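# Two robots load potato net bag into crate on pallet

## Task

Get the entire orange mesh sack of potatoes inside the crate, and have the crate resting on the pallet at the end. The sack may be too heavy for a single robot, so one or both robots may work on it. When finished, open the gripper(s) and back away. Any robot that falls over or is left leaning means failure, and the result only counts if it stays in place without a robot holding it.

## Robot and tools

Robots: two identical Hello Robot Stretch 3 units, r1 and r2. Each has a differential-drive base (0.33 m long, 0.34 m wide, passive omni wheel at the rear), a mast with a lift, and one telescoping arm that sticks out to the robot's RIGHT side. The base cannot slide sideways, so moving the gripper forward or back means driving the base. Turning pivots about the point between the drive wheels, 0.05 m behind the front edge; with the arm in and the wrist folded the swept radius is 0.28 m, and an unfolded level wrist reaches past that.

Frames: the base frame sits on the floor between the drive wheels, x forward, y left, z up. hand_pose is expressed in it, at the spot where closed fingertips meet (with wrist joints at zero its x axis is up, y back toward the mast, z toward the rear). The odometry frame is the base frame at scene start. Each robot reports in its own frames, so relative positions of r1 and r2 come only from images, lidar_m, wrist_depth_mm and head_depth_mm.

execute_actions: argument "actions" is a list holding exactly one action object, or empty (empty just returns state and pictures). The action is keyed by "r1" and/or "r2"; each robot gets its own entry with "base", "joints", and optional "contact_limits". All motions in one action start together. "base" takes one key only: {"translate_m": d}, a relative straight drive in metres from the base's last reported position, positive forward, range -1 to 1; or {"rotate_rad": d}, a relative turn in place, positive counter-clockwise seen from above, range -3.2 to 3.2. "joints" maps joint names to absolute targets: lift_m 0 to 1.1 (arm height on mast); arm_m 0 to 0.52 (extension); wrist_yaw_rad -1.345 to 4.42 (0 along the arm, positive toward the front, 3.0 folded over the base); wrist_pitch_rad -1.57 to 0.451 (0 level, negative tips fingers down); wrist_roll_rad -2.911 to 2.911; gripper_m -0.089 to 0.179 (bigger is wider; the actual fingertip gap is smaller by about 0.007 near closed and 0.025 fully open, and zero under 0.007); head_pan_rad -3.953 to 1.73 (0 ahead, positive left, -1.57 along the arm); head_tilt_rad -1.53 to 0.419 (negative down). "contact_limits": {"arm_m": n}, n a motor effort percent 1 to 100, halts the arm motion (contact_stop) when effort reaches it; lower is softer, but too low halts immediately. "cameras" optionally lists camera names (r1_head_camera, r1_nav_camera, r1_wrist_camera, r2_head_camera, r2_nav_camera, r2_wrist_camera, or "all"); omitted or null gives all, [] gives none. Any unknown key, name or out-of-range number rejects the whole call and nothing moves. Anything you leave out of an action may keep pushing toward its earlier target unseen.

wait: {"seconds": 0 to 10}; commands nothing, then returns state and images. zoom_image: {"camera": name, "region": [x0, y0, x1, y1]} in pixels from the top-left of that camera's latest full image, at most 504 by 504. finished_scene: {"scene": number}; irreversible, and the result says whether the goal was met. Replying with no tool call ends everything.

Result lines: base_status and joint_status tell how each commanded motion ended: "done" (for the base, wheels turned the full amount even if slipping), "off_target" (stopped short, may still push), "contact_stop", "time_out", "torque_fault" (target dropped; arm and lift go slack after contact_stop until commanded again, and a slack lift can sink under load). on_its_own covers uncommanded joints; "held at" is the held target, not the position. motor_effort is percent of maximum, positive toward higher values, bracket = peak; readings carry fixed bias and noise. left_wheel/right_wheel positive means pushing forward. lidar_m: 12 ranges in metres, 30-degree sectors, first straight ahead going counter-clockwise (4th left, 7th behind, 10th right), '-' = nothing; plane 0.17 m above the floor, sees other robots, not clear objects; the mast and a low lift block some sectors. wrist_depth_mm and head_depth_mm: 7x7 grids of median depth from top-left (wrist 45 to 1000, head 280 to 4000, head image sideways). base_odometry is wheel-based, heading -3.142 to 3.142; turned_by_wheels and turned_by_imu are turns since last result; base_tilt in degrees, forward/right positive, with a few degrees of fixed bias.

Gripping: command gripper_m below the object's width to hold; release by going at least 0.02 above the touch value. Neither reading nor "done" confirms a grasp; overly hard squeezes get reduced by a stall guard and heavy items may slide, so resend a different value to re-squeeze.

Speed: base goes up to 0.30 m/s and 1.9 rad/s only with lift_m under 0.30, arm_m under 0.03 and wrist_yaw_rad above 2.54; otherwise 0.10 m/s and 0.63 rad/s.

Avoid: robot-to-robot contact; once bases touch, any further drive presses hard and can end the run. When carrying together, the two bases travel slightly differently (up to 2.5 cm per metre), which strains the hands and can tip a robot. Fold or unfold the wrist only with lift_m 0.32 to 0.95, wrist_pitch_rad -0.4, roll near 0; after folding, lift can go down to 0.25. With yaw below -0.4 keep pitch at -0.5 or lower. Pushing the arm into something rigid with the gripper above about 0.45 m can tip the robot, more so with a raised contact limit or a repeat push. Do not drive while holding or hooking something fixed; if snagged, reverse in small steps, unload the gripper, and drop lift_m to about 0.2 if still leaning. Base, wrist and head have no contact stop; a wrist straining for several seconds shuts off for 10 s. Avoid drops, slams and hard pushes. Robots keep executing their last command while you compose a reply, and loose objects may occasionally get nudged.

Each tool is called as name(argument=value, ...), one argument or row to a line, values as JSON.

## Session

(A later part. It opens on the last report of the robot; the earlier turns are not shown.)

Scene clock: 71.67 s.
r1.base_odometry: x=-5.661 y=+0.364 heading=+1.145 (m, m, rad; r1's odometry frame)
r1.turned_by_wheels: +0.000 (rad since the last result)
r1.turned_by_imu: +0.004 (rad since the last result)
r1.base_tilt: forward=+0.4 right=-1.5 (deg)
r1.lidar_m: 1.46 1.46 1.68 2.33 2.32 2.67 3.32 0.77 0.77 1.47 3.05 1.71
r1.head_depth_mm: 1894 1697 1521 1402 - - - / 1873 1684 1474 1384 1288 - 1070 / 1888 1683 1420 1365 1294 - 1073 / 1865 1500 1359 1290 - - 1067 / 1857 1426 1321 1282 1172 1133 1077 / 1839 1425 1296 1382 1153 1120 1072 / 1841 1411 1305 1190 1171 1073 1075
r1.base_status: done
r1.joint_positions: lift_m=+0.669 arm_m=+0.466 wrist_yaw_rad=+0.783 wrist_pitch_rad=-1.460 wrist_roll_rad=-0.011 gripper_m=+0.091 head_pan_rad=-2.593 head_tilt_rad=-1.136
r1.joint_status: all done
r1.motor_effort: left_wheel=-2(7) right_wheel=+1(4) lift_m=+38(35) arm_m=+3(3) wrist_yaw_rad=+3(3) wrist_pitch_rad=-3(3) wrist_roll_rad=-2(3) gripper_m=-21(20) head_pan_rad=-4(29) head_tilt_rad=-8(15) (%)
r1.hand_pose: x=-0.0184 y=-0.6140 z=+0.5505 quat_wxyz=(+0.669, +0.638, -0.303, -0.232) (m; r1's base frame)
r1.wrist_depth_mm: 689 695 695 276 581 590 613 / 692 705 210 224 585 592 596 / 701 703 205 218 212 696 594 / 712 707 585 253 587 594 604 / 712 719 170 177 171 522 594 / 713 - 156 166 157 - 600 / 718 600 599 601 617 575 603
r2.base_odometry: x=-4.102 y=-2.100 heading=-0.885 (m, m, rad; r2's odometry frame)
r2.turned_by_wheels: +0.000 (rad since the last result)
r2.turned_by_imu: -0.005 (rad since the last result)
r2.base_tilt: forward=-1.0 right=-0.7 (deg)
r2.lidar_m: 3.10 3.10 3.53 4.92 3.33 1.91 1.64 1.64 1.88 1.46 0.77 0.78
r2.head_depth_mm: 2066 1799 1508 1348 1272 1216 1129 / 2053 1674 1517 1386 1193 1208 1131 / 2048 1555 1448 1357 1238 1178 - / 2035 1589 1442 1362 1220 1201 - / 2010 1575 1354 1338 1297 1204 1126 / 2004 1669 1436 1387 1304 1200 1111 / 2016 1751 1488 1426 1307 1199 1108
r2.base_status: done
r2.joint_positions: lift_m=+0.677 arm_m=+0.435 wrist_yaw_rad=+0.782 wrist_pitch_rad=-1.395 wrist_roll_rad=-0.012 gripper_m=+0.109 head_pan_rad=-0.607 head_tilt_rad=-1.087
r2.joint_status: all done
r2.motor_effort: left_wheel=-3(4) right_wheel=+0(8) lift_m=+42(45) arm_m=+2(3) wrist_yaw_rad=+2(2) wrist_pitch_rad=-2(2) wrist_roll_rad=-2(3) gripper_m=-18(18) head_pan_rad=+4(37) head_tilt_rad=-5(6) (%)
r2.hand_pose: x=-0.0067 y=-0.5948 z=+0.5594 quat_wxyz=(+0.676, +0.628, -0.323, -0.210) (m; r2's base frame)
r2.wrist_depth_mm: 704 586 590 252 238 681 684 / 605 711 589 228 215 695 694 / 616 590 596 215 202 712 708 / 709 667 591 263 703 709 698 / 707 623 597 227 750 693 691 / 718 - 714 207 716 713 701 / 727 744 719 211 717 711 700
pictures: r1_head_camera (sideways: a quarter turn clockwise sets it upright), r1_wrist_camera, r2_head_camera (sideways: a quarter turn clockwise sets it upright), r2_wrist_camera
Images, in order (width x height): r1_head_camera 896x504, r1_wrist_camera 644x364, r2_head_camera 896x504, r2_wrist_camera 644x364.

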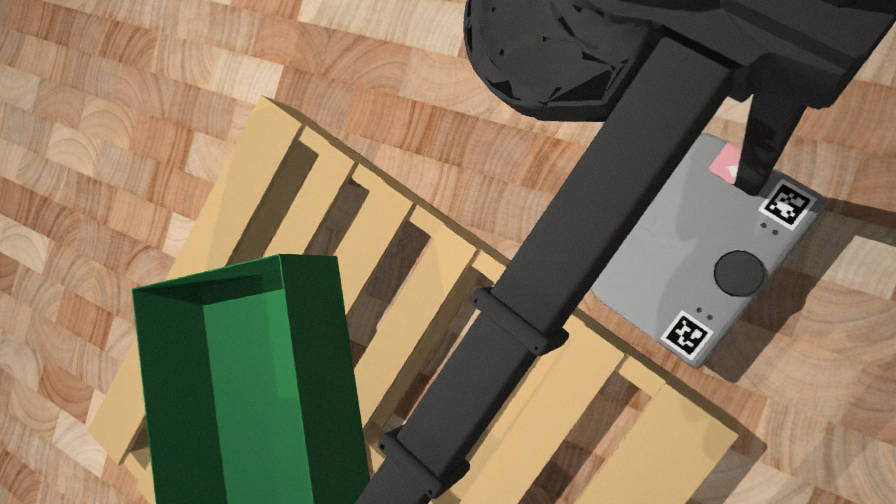

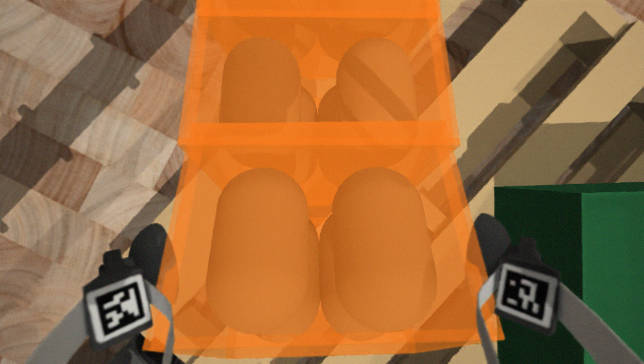

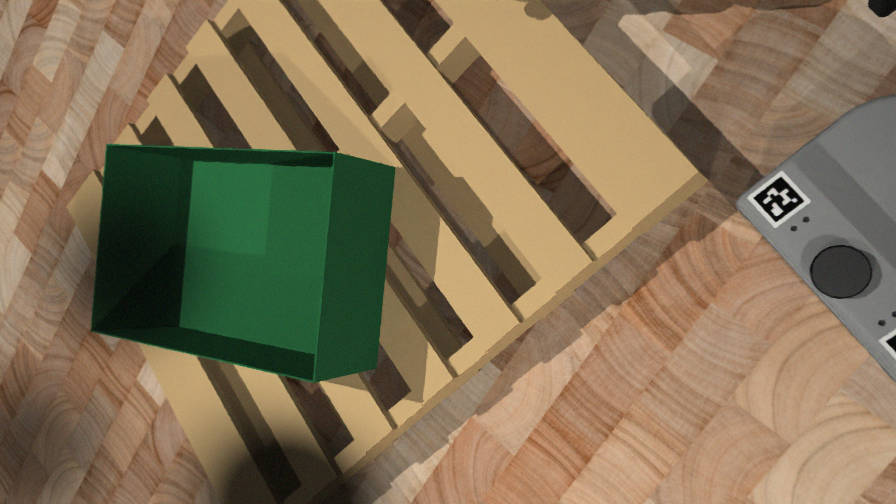

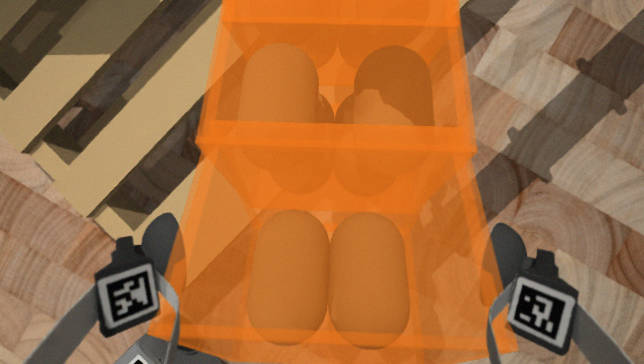

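execute_actions(
  actions=[
    {"r1":{"base":{"translate_m":-0.665},"joints":{"arm_m":0.492,"head_pan_rad":-1.4,"head_tilt_rad":-1.1}},"r2":{"base":{"translate_m":0.665},"joints":{"arm_m":0.415,"head_pan_rad":-1.3}}},
  ],
  cameras=["r1_head_camera","r2_head_camera","r1_wrist_camera","r2_wrist_camera"],
)

Scene clock: 79.87 s.
r1.base_odometry: x=-5.935 y=-0.241 heading=+1.145 (m, m, rad; r1's odometry frame)
r1.turned_by_wheels: +0.000 (rad since the last result)
r1.turned_by_imu: +0.004 (rad since the last result)
r1.base_tilt: forward=+0.4 right=-1.7 (deg)
r1.lidar_m: 2.11 2.11 2.42 2.14 2.14 2.46 2.66 2.66 0.62 0.43 0.60 2.46
r1.head_depth_mm: 2076 - - - - - 1085 / 2035 - 1255 1298 1263 - - / 1973 1709 987 1261 1165 1202 - / 1640 1094 1340 1256 1169 - - / 1876 1331 1356 1273 1187 1159 1078 / 1940 1634 1405 1284 1216 1156 1069 / 1945 1568 1414 1298 1212 1155 1067
r1.base_status: done
r1.joint_positions: lift_m=+0.669 arm_m=+0.492 wrist_yaw_rad=+0.783 wrist_pitch_rad=-1.460 wrist_roll_rad=-0.013 gripper_m=+0.091 head_pan_rad=-1.407 head_tilt_rad=-1.100
r1.joint_status: all done
r1.motor_effort: left_wheel=-2(7) right_wheel=+0(5) lift_m=+37(38) arm_m=+4(3) wrist_yaw_rad=+2(3) wrist_pitch_rad=-3(3) wrist_roll_rad=-1(2) gripper_m=-22(21) head_pan_rad=+4(40) head_tilt_rad=+0(10) (%)
r1.hand_pose: x=-0.0185 y=-0.6400 z=+0.5505 quat_wxyz=(+0.669, +0.638, -0.302, -0.231) (m; r1's base frame)
r1.wrist_depth_mm: 574 567 441 274 579 479 618 / 688 580 211 227 545 495 598 / 586 694 203 219 215 506 594 / 629 585 422 253 558 511 608 / 593 578 170 178 172 599 730 / 715 - 158 166 157 - 733 / 721 589 592 604 598 750 728
r2.base_odometry: x=-3.681 y=-2.615 heading=-0.885 (m, m, rad; r2's odometry frame)
r2.turned_by_wheels: +0.000 (rad since the last result)
r2.turned_by_imu: -0.005 (rad since the last result)
r2.base_tilt: forward=-1.0 right=-0.7 (deg)
r2.lidar_m: 2.48 2.48 2.84 4.81 4.71 2.66 2.28 2.28 0.62 0.35 0.37 2.89
r2.head_depth_mm: 2097 - 1577 - - - - / 2041 - 1430 1231 1226 1173 - / 2042 1823 1013 1270 1287 1171 - / 1739 1586 1030 1290 1172 1171 - / 865 1038 1391 1311 1184 1190 1115 / 1989 1597 1368 1287 1221 1185 1111 / 2001 1785 1415 1320 1219 1194 1104
r2.base_status: done
r2.joint_positions: lift_m=+0.677 arm_m=+0.415 wrist_yaw_rad=+0.784 wrist_pitch_rad=-1.397 wrist_roll_rad=-0.015 gripper_m=+0.109 head_pan_rad=-1.293 head_tilt_rad=-1.087
r2.joint_status: all done
r2.motor_effort: left_wheel=-1(2) right_wheel=-1(5) lift_m=+41(42) arm_m=-5(6) wrist_yaw_rad=+1(1) wrist_pitch_rad=-2(2) wrist_roll_rad=-1(2) gripper_m=-18(18) head_pan_rad=-5(54) head_tilt_rad=-7(6) (%)
r2.hand_pose: x=-0.0070 y=-0.5751 z=+0.5594 quat_wxyz=(+0.677, +0.628, -0.322, -0.209) (m; r2's base frame)
r2.wrist_depth_mm: 600 592 582 280 283 574 571 / 596 607 536 226 214 716 574 / 629 590 528 214 206 582 679 / 723 590 583 265 501 672 578 / 745 616 587 226 495 589 666 / 731 - 452 208 409 - 581 / 738 755 614 590 585 702 579
pictures: r1_head_camera (sideways: a quarter turn clockwise sets it upright), r1_wrist_camera, r2_head_camera (sideways: a quarter turn clockwise sets it upright), r2_wrist_camera
Images, in order (width x height): r1_head_camera 896x504, r1_wrist_camera 644x364, r2_head_camera 896x504, r2_wrist_camera 644x364.

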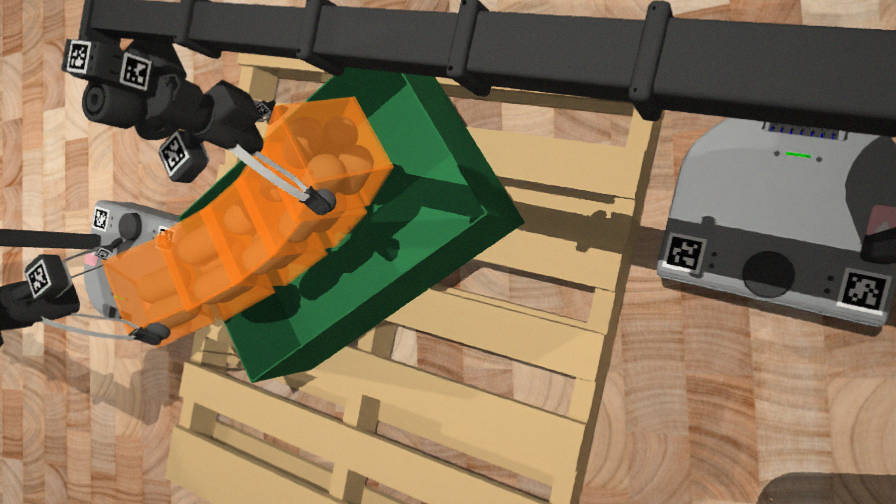

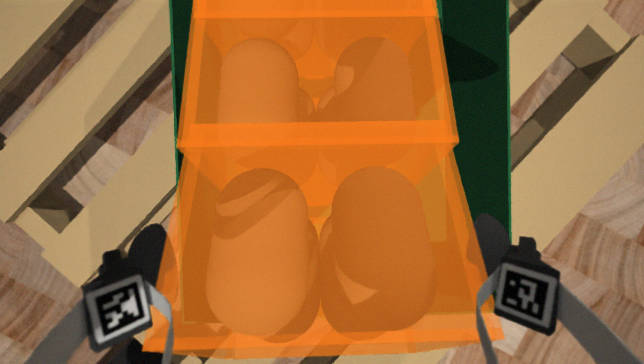

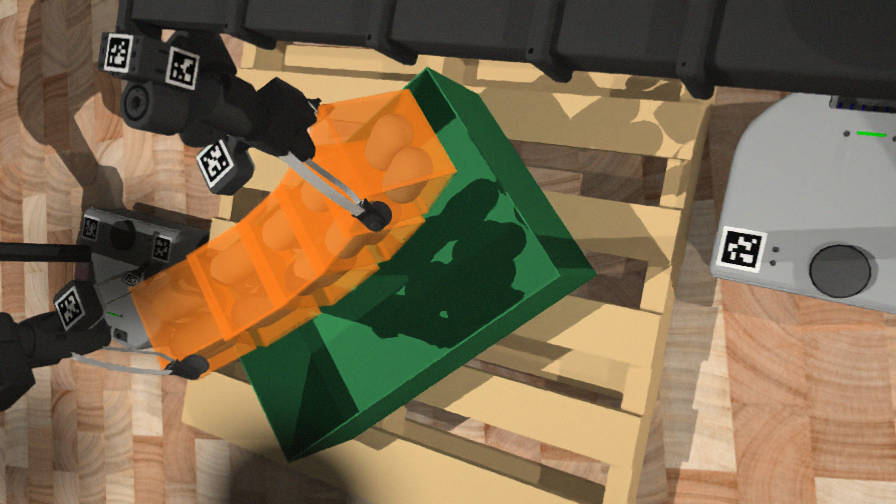

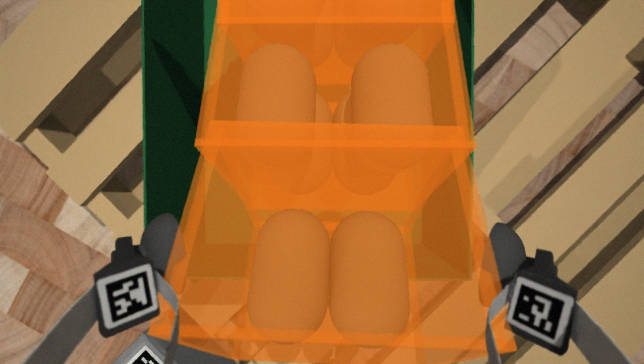

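zoom_image(
  camera="r1_wrist_camera",
  region=[140, 150, 540, 364],
)

zoom_image(
  camera="r2_wrist_camera",
  region=[130, 150, 530, 364],
)

Region (140, 150, 540, 364) of r1_wrist_camera's 644x364 image, scaled by 1.260; it fills the top 270 rows of this view, and the rest is white.

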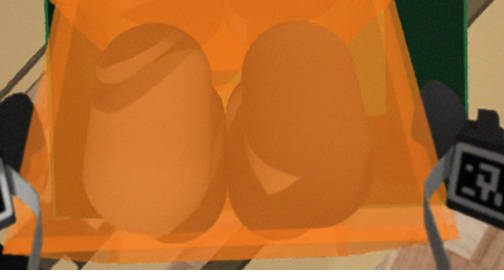

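Region (130, 150, 530, 364) of r2_wrist_camera's 644x364 image, scaled by 1.260; it fills the top 270 rows of this view, and the rest is white.

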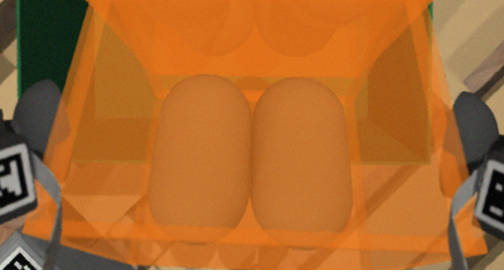

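execute_actions(
  actions=[
    {"r1":{"base":{"translate_m":-0.029},"joints":{"lift_m":0.55}},"r2":{"base":{"translate_m":0.029},"joints":{"lift_m":0.556}}},
  ],
  cameras=["r1_head_camera","r2_head_camera","r1_wrist_camera","r2_wrist_camera"],
)

Scene clock: 82.23 s.
r1.base_odometry: x=-5.947 y=-0.268 heading=+1.145 (m, m, rad; r1's odometry frame)
r1.turned_by_wheels: +0.000 (rad since the last result)
r1.turned_by_imu: +0.000 (rad since the last result)
r1.base_tilt: forward=+0.4 right=-1.4 (deg)
r1.lidar_m: 2.13 2.14 2.45 2.13 2.13 2.45 2.64 2.64 0.66 0.43 0.56 2.49
r1.head_depth_mm: 2020 1784 1495 1352 1235 1162 1094 / 1990 1816 1302 1324 - - - / 1999 1754 1092 1235 1163 1196 - / 1935 1373 1163 1249 1177 - - / 892 1553 1361 1270 1218 1167 1082 / 1942 1647 1370 1301 1213 1154 1073 / 1952 1586 1408 1293 1210 1153 1067
r1.base_status: done
r1.joint_positions: lift_m=+0.550 arm_m=+0.492 wrist_yaw_rad=+0.783 wrist_pitch_rad=-1.460 wrist_roll_rad=-0.013 gripper_m=+0.091 head_pan_rad=-1.407 head_tilt_rad=-1.100
r1.joint_status: all done
r1.motor_effort: left_wheel=-2(6) right_wheel=+0(6) lift_m=+29(32) arm_m=+4(4) wrist_yaw_rad=+2(2) wrist_pitch_rad=-3(4) wrist_roll_rad=-1(1) gripper_m=-20(22) head_pan_rad=+4(5) head_tilt_rad=+0(0) (%)
r1.hand_pose: x=-0.0184 y=-0.6401 z=+0.4310 quat_wxyz=(+0.669, +0.638, -0.303, -0.231) (m; r1's base frame)
r1.wrist_depth_mm: 452 343 458 278 466 360 533 / 455 341 213 226 463 364 580 / 580 340 204 220 217 369 475 / 455 337 459 253 469 370 474 / 465 313 170 178 171 343 474 / 498 - 157 167 157 - 609 / 593 293 288 276 298 305 611
r2.base_odometry: x=-3.663 y=-2.638 heading=-0.885 (m, m, rad; r2's odometry frame)
r2.turned_by_wheels: +0.000 (rad since the last result)
r2.turned_by_imu: +0.000 (rad since the last result)
r2.base_tilt: forward=-1.2 right=-0.8 (deg)
r2.lidar_m: 2.44 2.44 2.80 4.77 4.74 2.69 2.31 2.30 0.57 0.35 0.40 2.87
r2.head_depth_mm: 2053 1828 1456 1335 1217 1134 1118 / 2056 1836 - 1255 1220 1129 - / 2041 1799 1314 1089 1201 1191 - / 1745 1595 1151 1276 1206 1190 - / 943 1137 1363 1309 1196 1184 1113 / 891 1606 1344 1304 1193 1188 1110 / 2010 1777 1527 1304 1218 1199 1110
r2.base_status: done
r2.joint_positions: lift_m=+0.556 arm_m=+0.415 wrist_yaw_rad=+0.784 wrist_pitch_rad=-1.396 wrist_roll_rad=-0.015 gripper_m=+0.109 head_pan_rad=-1.293 head_tilt_rad=-1.087
r2.joint_status: all done
r2.motor_effort: left_wheel=-1(4) right_wheel=-1(6) lift_m=+32(39) arm_m=-5(5) wrist_yaw_rad=+1(0) wrist_pitch_rad=-2(2) wrist_roll_rad=-1(1) gripper_m=-18(18) head_pan_rad=-6(5) head_tilt_rad=-7(6) (%)
r2.hand_pose: x=-0.0069 y=-0.5751 z=+0.4379 quat_wxyz=(+0.677, +0.628, -0.322, -0.209) (m; r2's base frame)
r2.wrist_depth_mm: 479 344 466 278 242 348 577 / 573 349 462 225 214 347 453 / 476 346 464 215 204 350 453 / 491 346 471 267 458 354 577 / 499 320 475 225 461 349 457 / 611 - 392 206 363 - 468 / 607 307 296 278 295 312 479
pictures: r1_head_camera (sideways: a quarter turn clockwise sets it upright), r1_wrist_camera, r2_head_camera (sideways: a quarter turn clockwise sets it upright), r2_wrist_camera
Images, in order (width x height): r1_head_camera 896x504, r1_wrist_camera 644x364, r2_head_camera 896x504, r2_wrist_camera 644x364.

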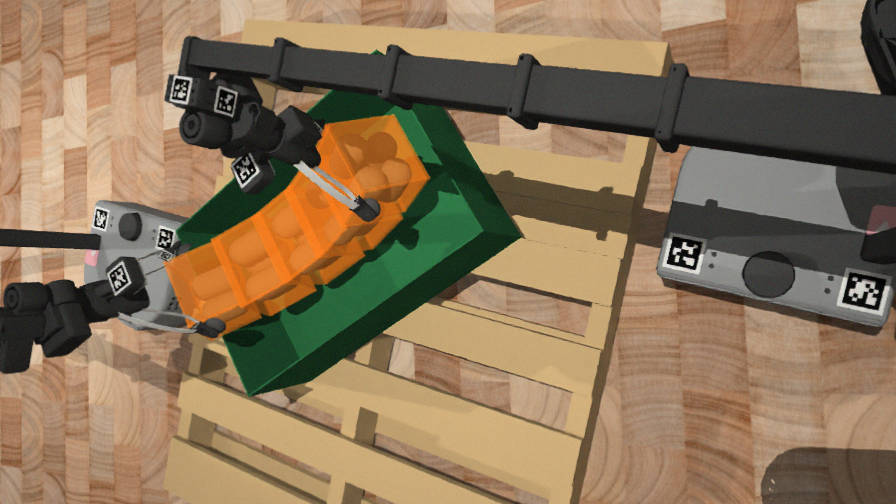

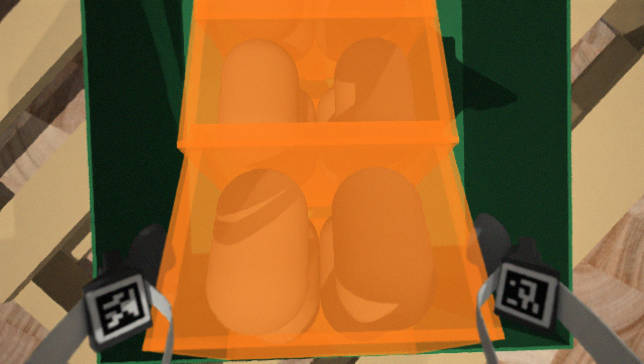

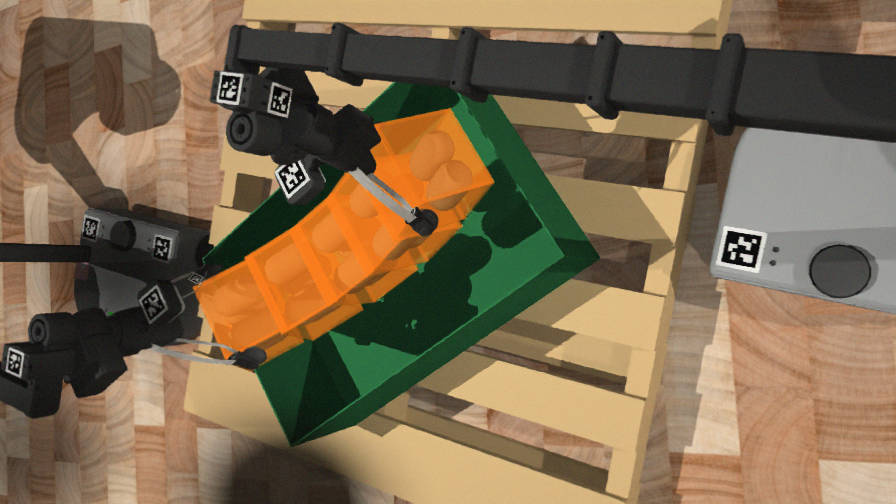

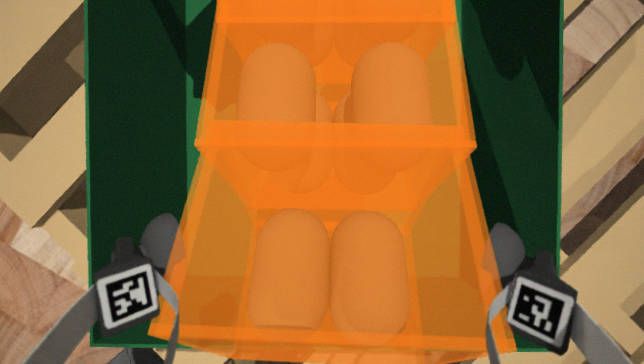

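zoom_image(
  camera="r2_wrist_camera",
  region=[80, 300, 580, 364],
)

zoom_image(
  camera="r1_wrist_camera",
  region=[80, 300, 580, 364],
)

Region (80, 300, 580, 364) of r2_wrist_camera's 644x364 image, scaled by 1.008; it fills the top 65 rows of this view, and the rest is white.

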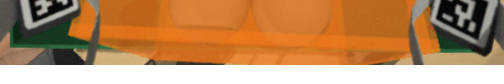

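Region (80, 300, 580, 364) of r1_wrist_camera's 644x364 image, scaled by 1.008; it fills the top 65 rows of this view, and the rest is white.

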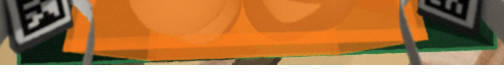

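execute_actions(
  actions=[
    {"r1":{"base":{"translate_m":-0.010},"joints":{"lift_m":0.52}},"r2":{"base":{"translate_m":0.014},"joints":{"lift_m":0.526,"arm_m":0.419}}},
  ],
  cameras=["r1_head_camera","r2_head_camera","r1_wrist_camera","r2_wrist_camera"],
)

Scene clock: 84.97 s.
r1.base_odometry: x=-5.952 y=-0.277 heading=+1.145 (m, m, rad; r1's odometry frame)
r1.turned_by_wheels: +0.000 (rad since the last result)
r1.turned_by_imu: +0.000 (rad since the last result)
r1.base_tilt: forward=+0.4 right=-1.5 (deg)
r1.lidar_m: 2.14 2.14 2.46 2.13 2.13 2.45 2.63 2.62 0.68 0.43 0.55 2.52
r1.head_depth_mm: 2009 1766 1498 1358 1256 1156 1098 / 1987 1808 1307 1318 - - 1096 / 1993 1743 1160 1212 1167 1196 - / 1920 1403 1193 1255 1187 - - / 901 1343 1367 1275 1216 1162 1078 / 1953 1613 1361 1301 1217 1156 1071 / 1954 1591 1397 1296 1210 1152 1068
r1.base_status: done
r1.joint_positions: lift_m=+0.520 arm_m=+0.492 wrist_yaw_rad=+0.784 wrist_pitch_rad=-1.463 wrist_roll_rad=-0.013 gripper_m=+0.091 head_pan_rad=-1.407 head_tilt_rad=-1.100
r1.joint_status: all done
r1.motor_effort: left_wheel=-3(5) right_wheel=+1(5) lift_m=+29(31) arm_m=+3(4) wrist_yaw_rad=+2(2) wrist_pitch_rad=-2(4) wrist_roll_rad=-1(1) gripper_m=-21(21) head_pan_rad=+3(4) head_tilt_rad=+1(0) (%)
r1.hand_pose: x=-0.0190 y=-0.6395 z=+0.4010 quat_wxyz=(+0.669, +0.639, -0.301, -0.232) (m; r1's base frame)
r1.wrist_depth_mm: 268 358 420 276 433 347 526 / 265 357 214 228 429 347 439 / 353 350 205 218 218 353 444 / 350 351 429 254 432 353 442 / 350 323 170 179 172 335 443 / 447 - 156 167 157 - 582 / 454 277 260 254 265 270 571
r2.base_odometry: x=-3.654 y=-2.648 heading=-0.885 (m, m, rad; r2's odometry frame)
r2.turned_by_wheels: +0.000 (rad since the last result)
r2.turned_by_imu: +0.000 (rad since the last result)
r2.base_tilt: forward=-1.2 right=-0.7 (deg)
r2.lidar_m: 2.43 2.44 2.79 4.74 4.77 2.70 2.31 2.32 0.55 0.35 0.42 2.85
r2.head_depth_mm: 2064 1784 1558 1371 1261 1170 1123 / 2060 1788 - 1271 1274 - - / 2035 1790 1360 1129 1186 1191 - / 1738 1603 1190 1268 1195 1194 - / 912 1100 1364 1292 1228 1186 1115 / 1907 1702 1337 1346 1191 1187 1115 / 1987 1761 1551 1293 1203 1199 1107
r2.base_status: done
r2.joint_positions: lift_m=+0.526 arm_m=+0.419 wrist_yaw_rad=+0.785 wrist_pitch_rad=-1.397 wrist_roll_rad=-0.017 gripper_m=+0.109 head_pan_rad=-1.293 head_tilt_rad=-1.087
r2.joint_status: all done
r2.motor_effort: left_wheel=-2(5) right_wheel=+1(5) lift_m=+32(32) arm_m=+2(3) wrist_yaw_rad=+0(1) wrist_pitch_rad=-2(2) wrist_roll_rad=+1(1) gripper_m=-19(19) head_pan_rad=-5(5) head_tilt_rad=-7(6) (%)
r2.hand_pose: x=-0.0070 y=-0.5784 z=+0.4079 quat_wxyz=(+0.677, +0.629, -0.320, -0.208) (m; r2's base frame)
r2.wrist_depth_mm: 439 334 439 256 434 365 281 / 541 338 430 227 215 363 278 / 447 338 436 216 204 362 282 / 447 336 438 263 433 366 281 / 458 317 437 227 436 365 279 / 578 - 420 206 387 - 438 / 572 295 298 211 298 296 439
pictures: r1_head_camera (sideways: a quarter turn clockwise sets it upright), r1_wrist_camera, r2_head_camera (sideways: a quarter turn clockwise sets it upright), r2_wrist_camera
Images, in order (width x height): r1_head_camera 896x504, r1_wrist_camera 644x364, r2_head_camera 896x504, r2_wrist_camera 644x364.

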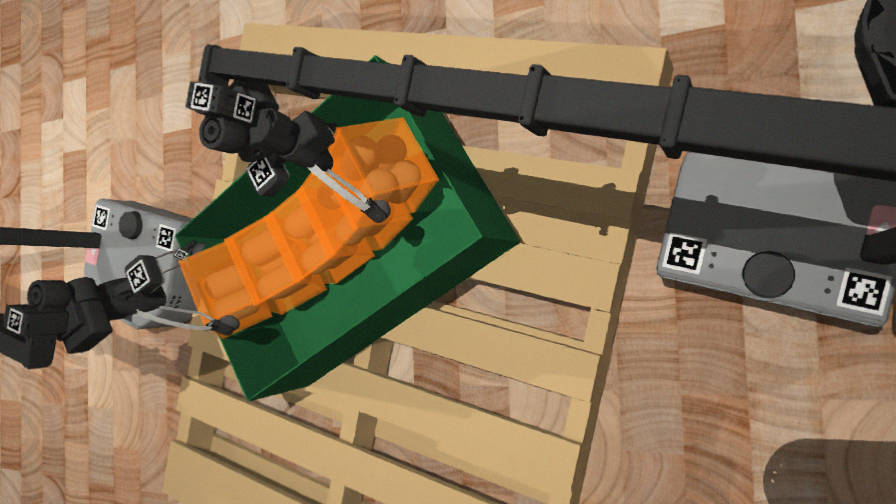

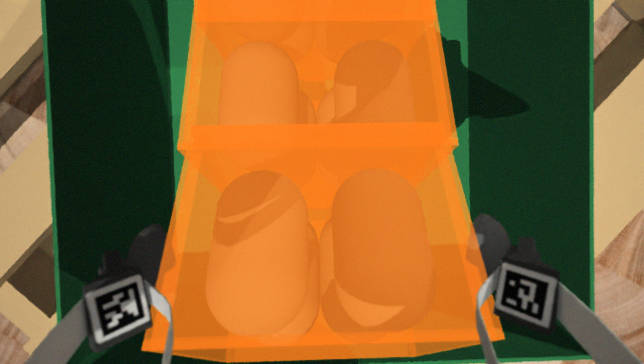

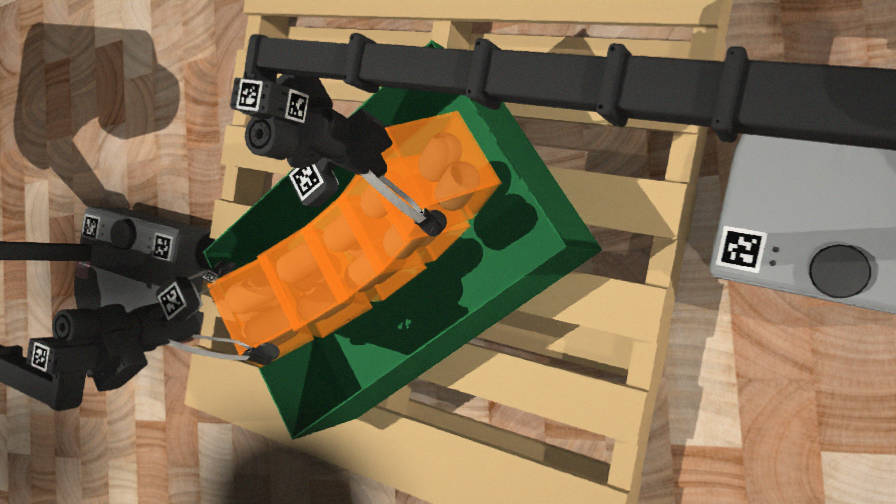

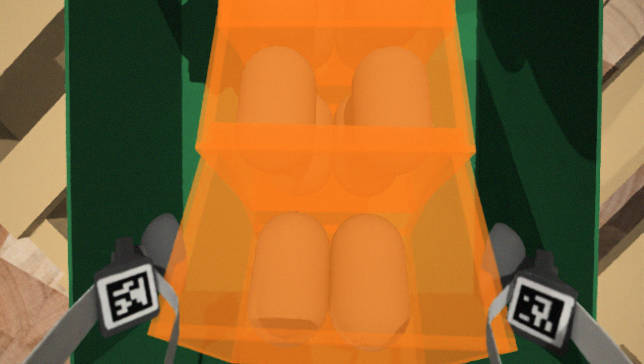

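execute_actions(
  actions=[
    {"r1":{"joints":{"lift_m":0.45}},"r2":{"joints":{"lift_m":0.456}}},
  ],
  cameras=["r1_head_camera","r1_wrist_camera","r2_wrist_camera"],
)

Scene clock: 86.57 s.
r1.base_odometry: x=-5.952 y=-0.277 heading=+1.145 (m, m, rad; r1's odometry frame)
r1.turned_by_wheels: +0.000 (rad since the last result)
r1.turned_by_imu: +0.000 (rad since the last result)
r1.base_tilt: forward=+0.4 right=-1.6 (deg)
r1.lidar_m: 2.15 2.15 2.46 2.13 2.13 2.44 2.63 2.62 0.68 0.43 0.55 2.50
r1.head_depth_mm: 2009 1761 1463 1332 1246 1165 1100 / 2004 1764 - 1266 1154 1159 1097 / 1969 1742 1356 1162 1167 - - / 1940 1398 1266 1243 1190 - - / 971 1298 1349 1266 1219 1163 1079 / 1956 1602 1362 1306 1213 1154 1069 / 1933 1588 1407 1304 1209 1159 1061
r1.base_status: not commanded
r1.joint_positions: lift_m=+0.450 arm_m=+0.492 wrist_yaw_rad=+0.784 wrist_pitch_rad=-1.463 wrist_roll_rad=-0.013 gripper_m=+0.091 head_pan_rad=-1.407 head_tilt_rad=-1.100
r1.joint_status: all done
r1.motor_effort: left_wheel=-3(3) right_wheel=+2(1) lift_m=+29(35) arm_m=+4(4) wrist_yaw_rad=+2(2) wrist_pitch_rad=-2(3) wrist_roll_rad=-1(0) gripper_m=-21(22) head_pan_rad=+3(3) head_tilt_rad=+0(0) (%)
r1.hand_pose: x=-0.0190 y=-0.6395 z=+0.3310 quat_wxyz=(+0.669, +0.639, -0.301, -0.232) (m; r1's base frame)
r1.wrist_depth_mm: 247 356 357 276 361 351 237 / 245 354 215 227 360 353 238 / 244 354 205 219 216 352 240 / 243 352 363 253 364 355 240 / 242 326 170 179 173 335 240 / 241 - 157 167 158 - 232 / 228 277 259 254 265 270 234
r2.base_odometry: x=-3.654 y=-2.648 heading=-0.885 (m, m, rad; r2's odometry frame)
r2.turned_by_wheels: +0.000 (rad since the last result)
r2.turned_by_imu: +0.000 (rad since the last result)
r2.base_tilt: forward=-1.1 right=-0.8 (deg)
r2.lidar_m: 2.43 2.43 2.79 4.72 4.80 2.71 2.31 2.32 0.55 0.35 0.42 2.85
r2.head_depth_mm: 2057 1800 1565 1372 1270 1169 1128 / 2034 1805 1507 1278 - - - / 2031 1795 1369 1175 1186 1198 - / 1748 1598 1346 1250 1200 1193 - / 1703 1040 1256 1290 1230 1182 1113 / 2009 1603 1336 1347 1192 1192 1109 / 2005 1769 1559 1290 1197 1190 1108
r2.base_status: not commanded
r2.joint_positions: lift_m=+0.456 arm_m=+0.419 wrist_yaw_rad=+0.785 wrist_pitch_rad=-1.398 wrist_roll_rad=-0.017 gripper_m=+0.109 head_pan_rad=-1.293 head_tilt_rad=-1.087
r2.joint_status: all done
r2.motor_effort: left_wheel=-2(2) right_wheel=+1(0) lift_m=+32(33) arm_m=+2(2) wrist_yaw_rad=+0(0) wrist_pitch_rad=-1(2) wrist_roll_rad=+0(1) gripper_m=-18(18) head_pan_rad=-5(6) head_tilt_rad=-7(6) (%)
r2.hand_pose: x=-0.0071 y=-0.5783 z=+0.3378 quat_wxyz=(+0.677, +0.629, -0.320, -0.208) (m; r2's base frame)
r2.wrist_depth_mm: 237 338 366 259 361 357 236 / 237 338 361 226 215 355 238 / 236 338 369 217 204 356 238 / 238 337 369 264 362 365 237 / 239 306 366 228 369 361 238 / 239 - 367 207 369 - 233 / 225 296 293 209 295 295 217
pictures: r1_head_camera (sideways: a quarter turn clockwise sets it upright), r1_wrist_camera, r2_wrist_camera
Images, in order (width x height): r1_head_camera 896x504, r1_wrist_camera 644x364, r2_wrist_camera 644x364.

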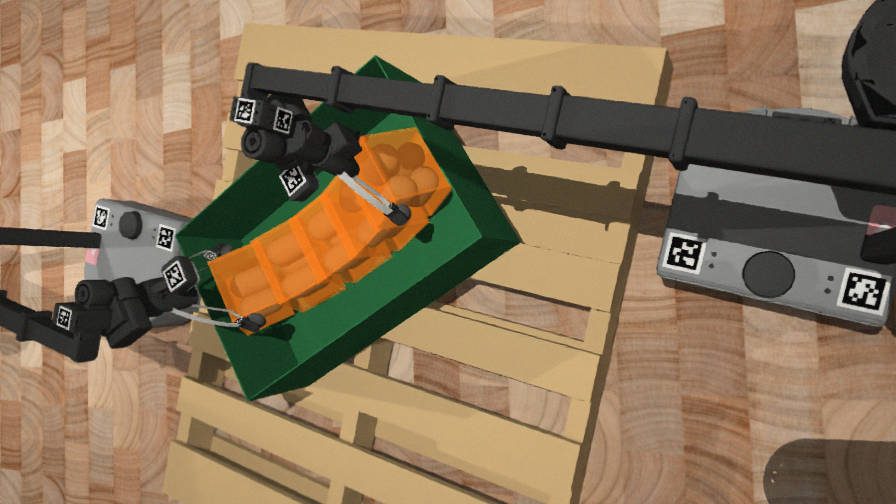

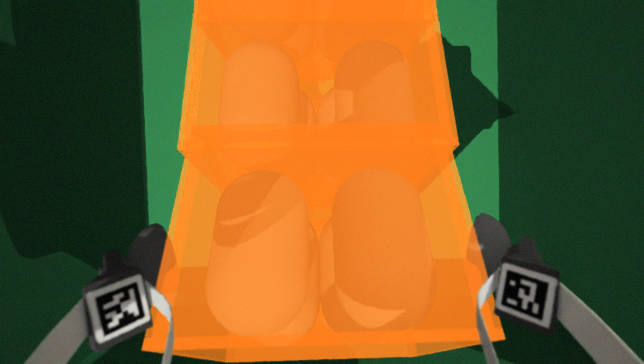

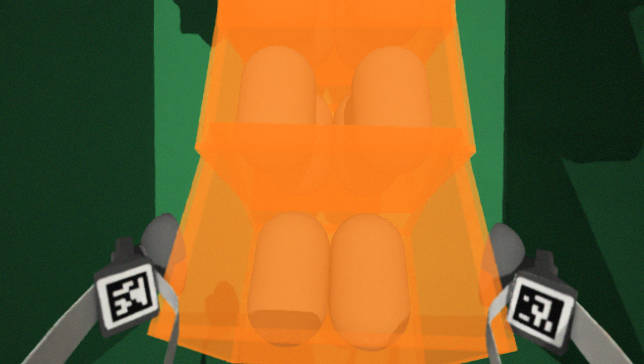

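execute_actions(
  actions=[
    {"r1":{"base":{"translate_m":-0.015},"joints":{"lift_m":0.40,"arm_m":0.477}},"r2":{"base":{"translate_m":-0.018},"joints":{"lift_m":0.404,"arm_m":0.401}}},
  ],
  cameras=[],
)

execute_actions(
  actions=[
    {"r1":{"base":{"translate_m":-0.013},"joints":{"lift_m":0.353,"arm_m":0.464}},"r2":{"base":{"translate_m":-0.014},"joints":{"lift_m":0.356,"arm_m":0.387}}},
  ],
  cameras=["r1_head_camera","r1_wrist_camera","r2_wrist_camera"],
)

Scene clock: 89.03 s.
r1.base_odometry: x=-5.958 y=-0.290 heading=+1.145 (m, m, rad; r1's odometry frame)
r1.turned_by_wheels: +0.000 (rad since the last result)
r1.turned_by_imu: +0.000 (rad since the last result)
r1.base_tilt: forward=+0.3 right=-1.3 (deg)
r1.lidar_m: 2.16 2.16 2.48 2.13 2.12 2.43 2.61 2.61 0.70 0.44 0.53 2.53
r1.head_depth_mm: 1998 1758 1482 1371 1258 1174 1099 / 1993 1739 1411 1259 1141 1160 1098 / 1976 1750 1364 1176 1166 - - / 1927 1469 1312 1215 1191 - - / 1063 1267 1342 1269 1216 1164 1079 / 1948 1602 1365 1326 1209 1157 1072 / 1952 1586 1399 1325 1206 1156 1069
r1.base_status: done
r1.joint_positions: lift_m=+0.400 arm_m=+0.477 wrist_yaw_rad=+0.784 wrist_pitch_rad=-1.444 wrist_roll_rad=-0.013 gripper_m=+0.091 head_pan_rad=-1.407 head_tilt_rad=-1.100
r1.joint_status: all done
r1.motor_effort: left_wheel=-1(8) right_wheel=-1(7) lift_m=+25(29) arm_m=-5(2) wrist_yaw_rad=+1(2) wrist_pitch_rad=-9(14) wrist_roll_rad=-1(0) gripper_m=-22(22) head_pan_rad=+3(3) head_tilt_rad=+0(0) (%)
r1.hand_pose: x=-0.0155 y=-0.6286 z=+0.2813 quat_wxyz=(+0.671, +0.636, -0.307, -0.225) (m; r1's base frame)
r1.wrist_depth_mm: 249 311 203 262 317 318 235 / 248 314 191 209 195 316 236 / 245 313 204 243 321 319 237 / 243 311 178 187 181 318 238 / 242 313 162 170 165 318 240 / 239 - 155 166 155 - 230 / 229 252 249 247 255 252 222
r2.base_odometry: x=-3.665 y=-2.635 heading=-0.885 (m, m, rad; r2's odometry frame)
r2.turned_by_wheels: +0.000 (rad since the last result)
r2.turned_by_imu: +0.001 (rad since the last result)
r2.base_tilt: forward=-1.0 right=-0.8 (deg)
r2.lidar_m: 2.45 2.45 2.82 4.81 4.75 2.68 2.30 2.30 0.58 0.35 0.40 2.87
r2.head_depth_mm: 2051 1803 1516 1370 1270 1174 1116 / 2053 1793 1610 1264 1287 1179 - / 2037 1785 1386 1179 1202 1200 - / 1775 1615 1400 1243 1209 1193 - / 1733 1100 1302 1292 1184 1189 1113 / 1989 1551 1338 1292 1194 1191 1107 / 2000 1771 1534 1309 1217 1195 1108
r2.base_status: done
r2.joint_positions: lift_m=+0.404 arm_m=+0.401 wrist_yaw_rad=+0.785 wrist_pitch_rad=-1.381 wrist_roll_rad=-0.017 gripper_m=+0.109 head_pan_rad=-1.293 head_tilt_rad=-1.087
r2.joint_status: all done
r2.motor_effort: left_wheel=-1(8) right_wheel=+0(7) lift_m=+28(34) arm_m=-5(8) wrist_yaw_rad=+0(0) wrist_pitch_rad=-10(20) wrist_roll_rad=+0(1) gripper_m=-18(18) head_pan_rad=-4(5) head_tilt_rad=-6(7) (%)
r2.hand_pose: x=-0.0041 y=-0.5640 z=+0.2865 quat_wxyz=(+0.679, +0.626, -0.325, -0.203) (m; r2's base frame)
r2.wrist_depth_mm: 238 319 318 259 202 312 236 / 237 321 316 203 190 311 236 / 240 319 318 242 197 314 237 / 239 319 321 256 312 314 237 / 238 317 319 217 315 311 238 / 238 - 319 205 314 314 231 / 228 263 279 263 278 262 216
pictures: none
No camera images: the call's "cameras" was empty. Leave "cameras" out to get every camera's image.

Scene clock: 90.30 s.
r1.base_odometry: x=-5.963 y=-0.302 heading=+1.144 (m, m, rad; r1's odometry frame)
r1.turned_by_wheels: +0.000 (rad since the last result)
r1.turned_by_imu: +0.000 (rad since the last result)
r1.base_tilt: forward=+0.3 right=-1.5 (deg)
r1.lidar_m: 2.17 2.17 2.48 2.12 2.12 2.44 2.60 2.60 0.72 0.44 0.51 2.54
r1.head_depth_mm: 2004 1767 1519 1380 1271 1175 1099 / 1998 1750 1455 1261 1156 1166 - / 1997 1735 1330 1208 1178 - - / 1940 1488 1293 1229 1194 - - / 1657 1202 1366 1275 1201 1157 1081 / 1959 1611 1364 1324 1188 1161 1067 / 1955 1608 1411 1296 1211 1152 1067
r1.base_status: done
r1.joint_positions: lift_m=+0.353 arm_m=+0.464 wrist_yaw_rad=+0.784 wrist_pitch_rad=-1.467 wrist_roll_rad=-0.013 gripper_m=+0.091 head_pan_rad=-1.407 head_tilt_rad=-1.100
r1.joint_status: all done
r1.motor_effort: left_wheel=-4(6) right_wheel=+4(8) lift_m=+19(21) arm_m=-3(6) wrist_yaw_rad=+1(1) wrist_pitch_rad=-1(13) wrist_roll_rad=-1(0) gripper_m=-21(21) head_pan_rad=+3(4) head_tilt_rad=+0(0) (%)
r1.hand_pose: x=-0.0198 y=-0.6112 z=+0.2345 quat_wxyz=(+0.668, +0.640, -0.300, -0.233) (m; r1's base frame)
r1.wrist_depth_mm: 248 263 155 210 157 269 235 / 247 262 161 211 165 270 237 / 245 267 265 235 271 273 238 / 244 267 154 163 155 272 238 / 242 268 152 162 154 274 240 / 240 - 157 255 166 - 232 / 217 201 211 206 204 196 200
r2.base_odometry: x=-3.674 y=-2.624 heading=-0.885 (m, m, rad; r2's odometry frame)
r2.turned_by_wheels: +0.000 (rad since the last result)
r2.turned_by_imu: +0.000 (rad since the last result)
r2.base_tilt: forward=-1.2 right=-0.7 (deg)
r2.lidar_m: 2.46 2.46 2.82 4.79 4.71 2.68 2.28 2.29 0.60 0.35 0.38 2.88
r2.head_depth_mm: 2062 1810 1535 1343 1222 1172 1121 / 2064 1812 1496 1290 1251 1185 - / 2030 1787 1373 1196 1275 1192 - / 1937 1606 1397 1240 1195 1167 - / 1741 1378 1322 1295 1181 1179 1115 / 1981 1521 1338 1295 1209 1184 1111 / 2018 1765 1456 1306 1223 1195 1106
r2.base_status: done
r2.joint_positions: lift_m=+0.356 arm_m=+0.387 wrist_yaw_rad=+0.785 wrist_pitch_rad=-1.402 wrist_roll_rad=-0.017 gripper_m=+0.109 head_pan_rad=-1.293 head_tilt_rad=-1.087
r2.joint_status: all done
r2.motor_effort: left_wheel=-5(5) right_wheel=+4(8) lift_m=+21(27) arm_m=-4(7) wrist_yaw_rad=+0(0) wrist_pitch_rad=+2(18) wrist_roll_rad=+1(0) gripper_m=-18(18) head_pan_rad=-5(4) head_tilt_rad=-6(6) (%)
r2.hand_pose: x=-0.0079 y=-0.5460 z=+0.2383 quat_wxyz=(+0.677, +0.630, -0.319, -0.210) (m; r2's base frame)
r2.wrist_depth_mm: 236 268 155 173 153 261 239 / 238 270 166 209 161 263 238 / 238 271 270 264 263 264 237 / 238 272 269 208 265 267 237 / 239 271 271 207 266 263 237 / 239 - 273 270 269 267 232 / 217 211 225 225 223 211 211
pictures: r1_head_camera (sideways: a quarter turn clockwise sets it upright), r1_wrist_camera, r2_wrist_camera
Images, in order (width x height): r1_head_camera 896x504, r1_wrist_camera 644x364, r2_wrist_camera 644x364.

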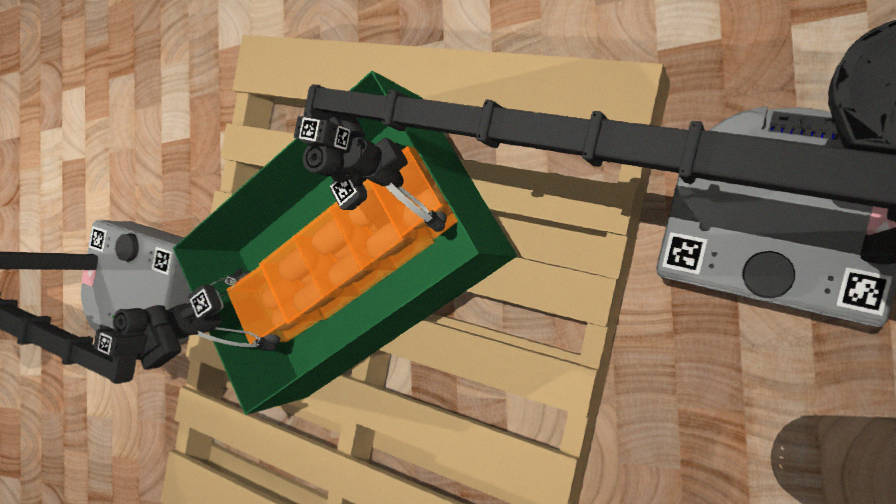

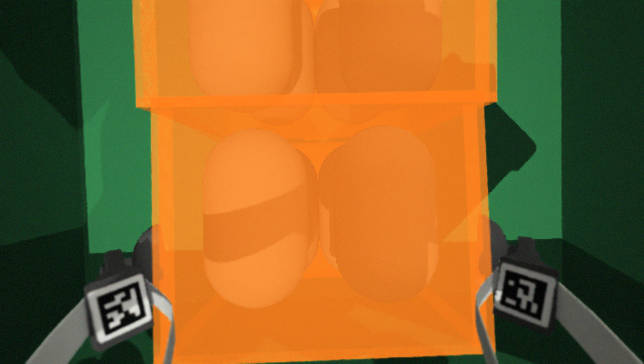

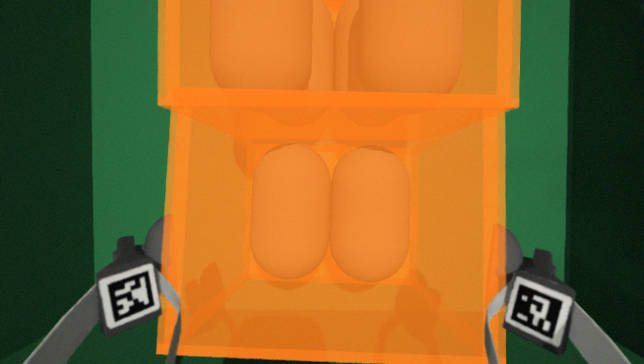

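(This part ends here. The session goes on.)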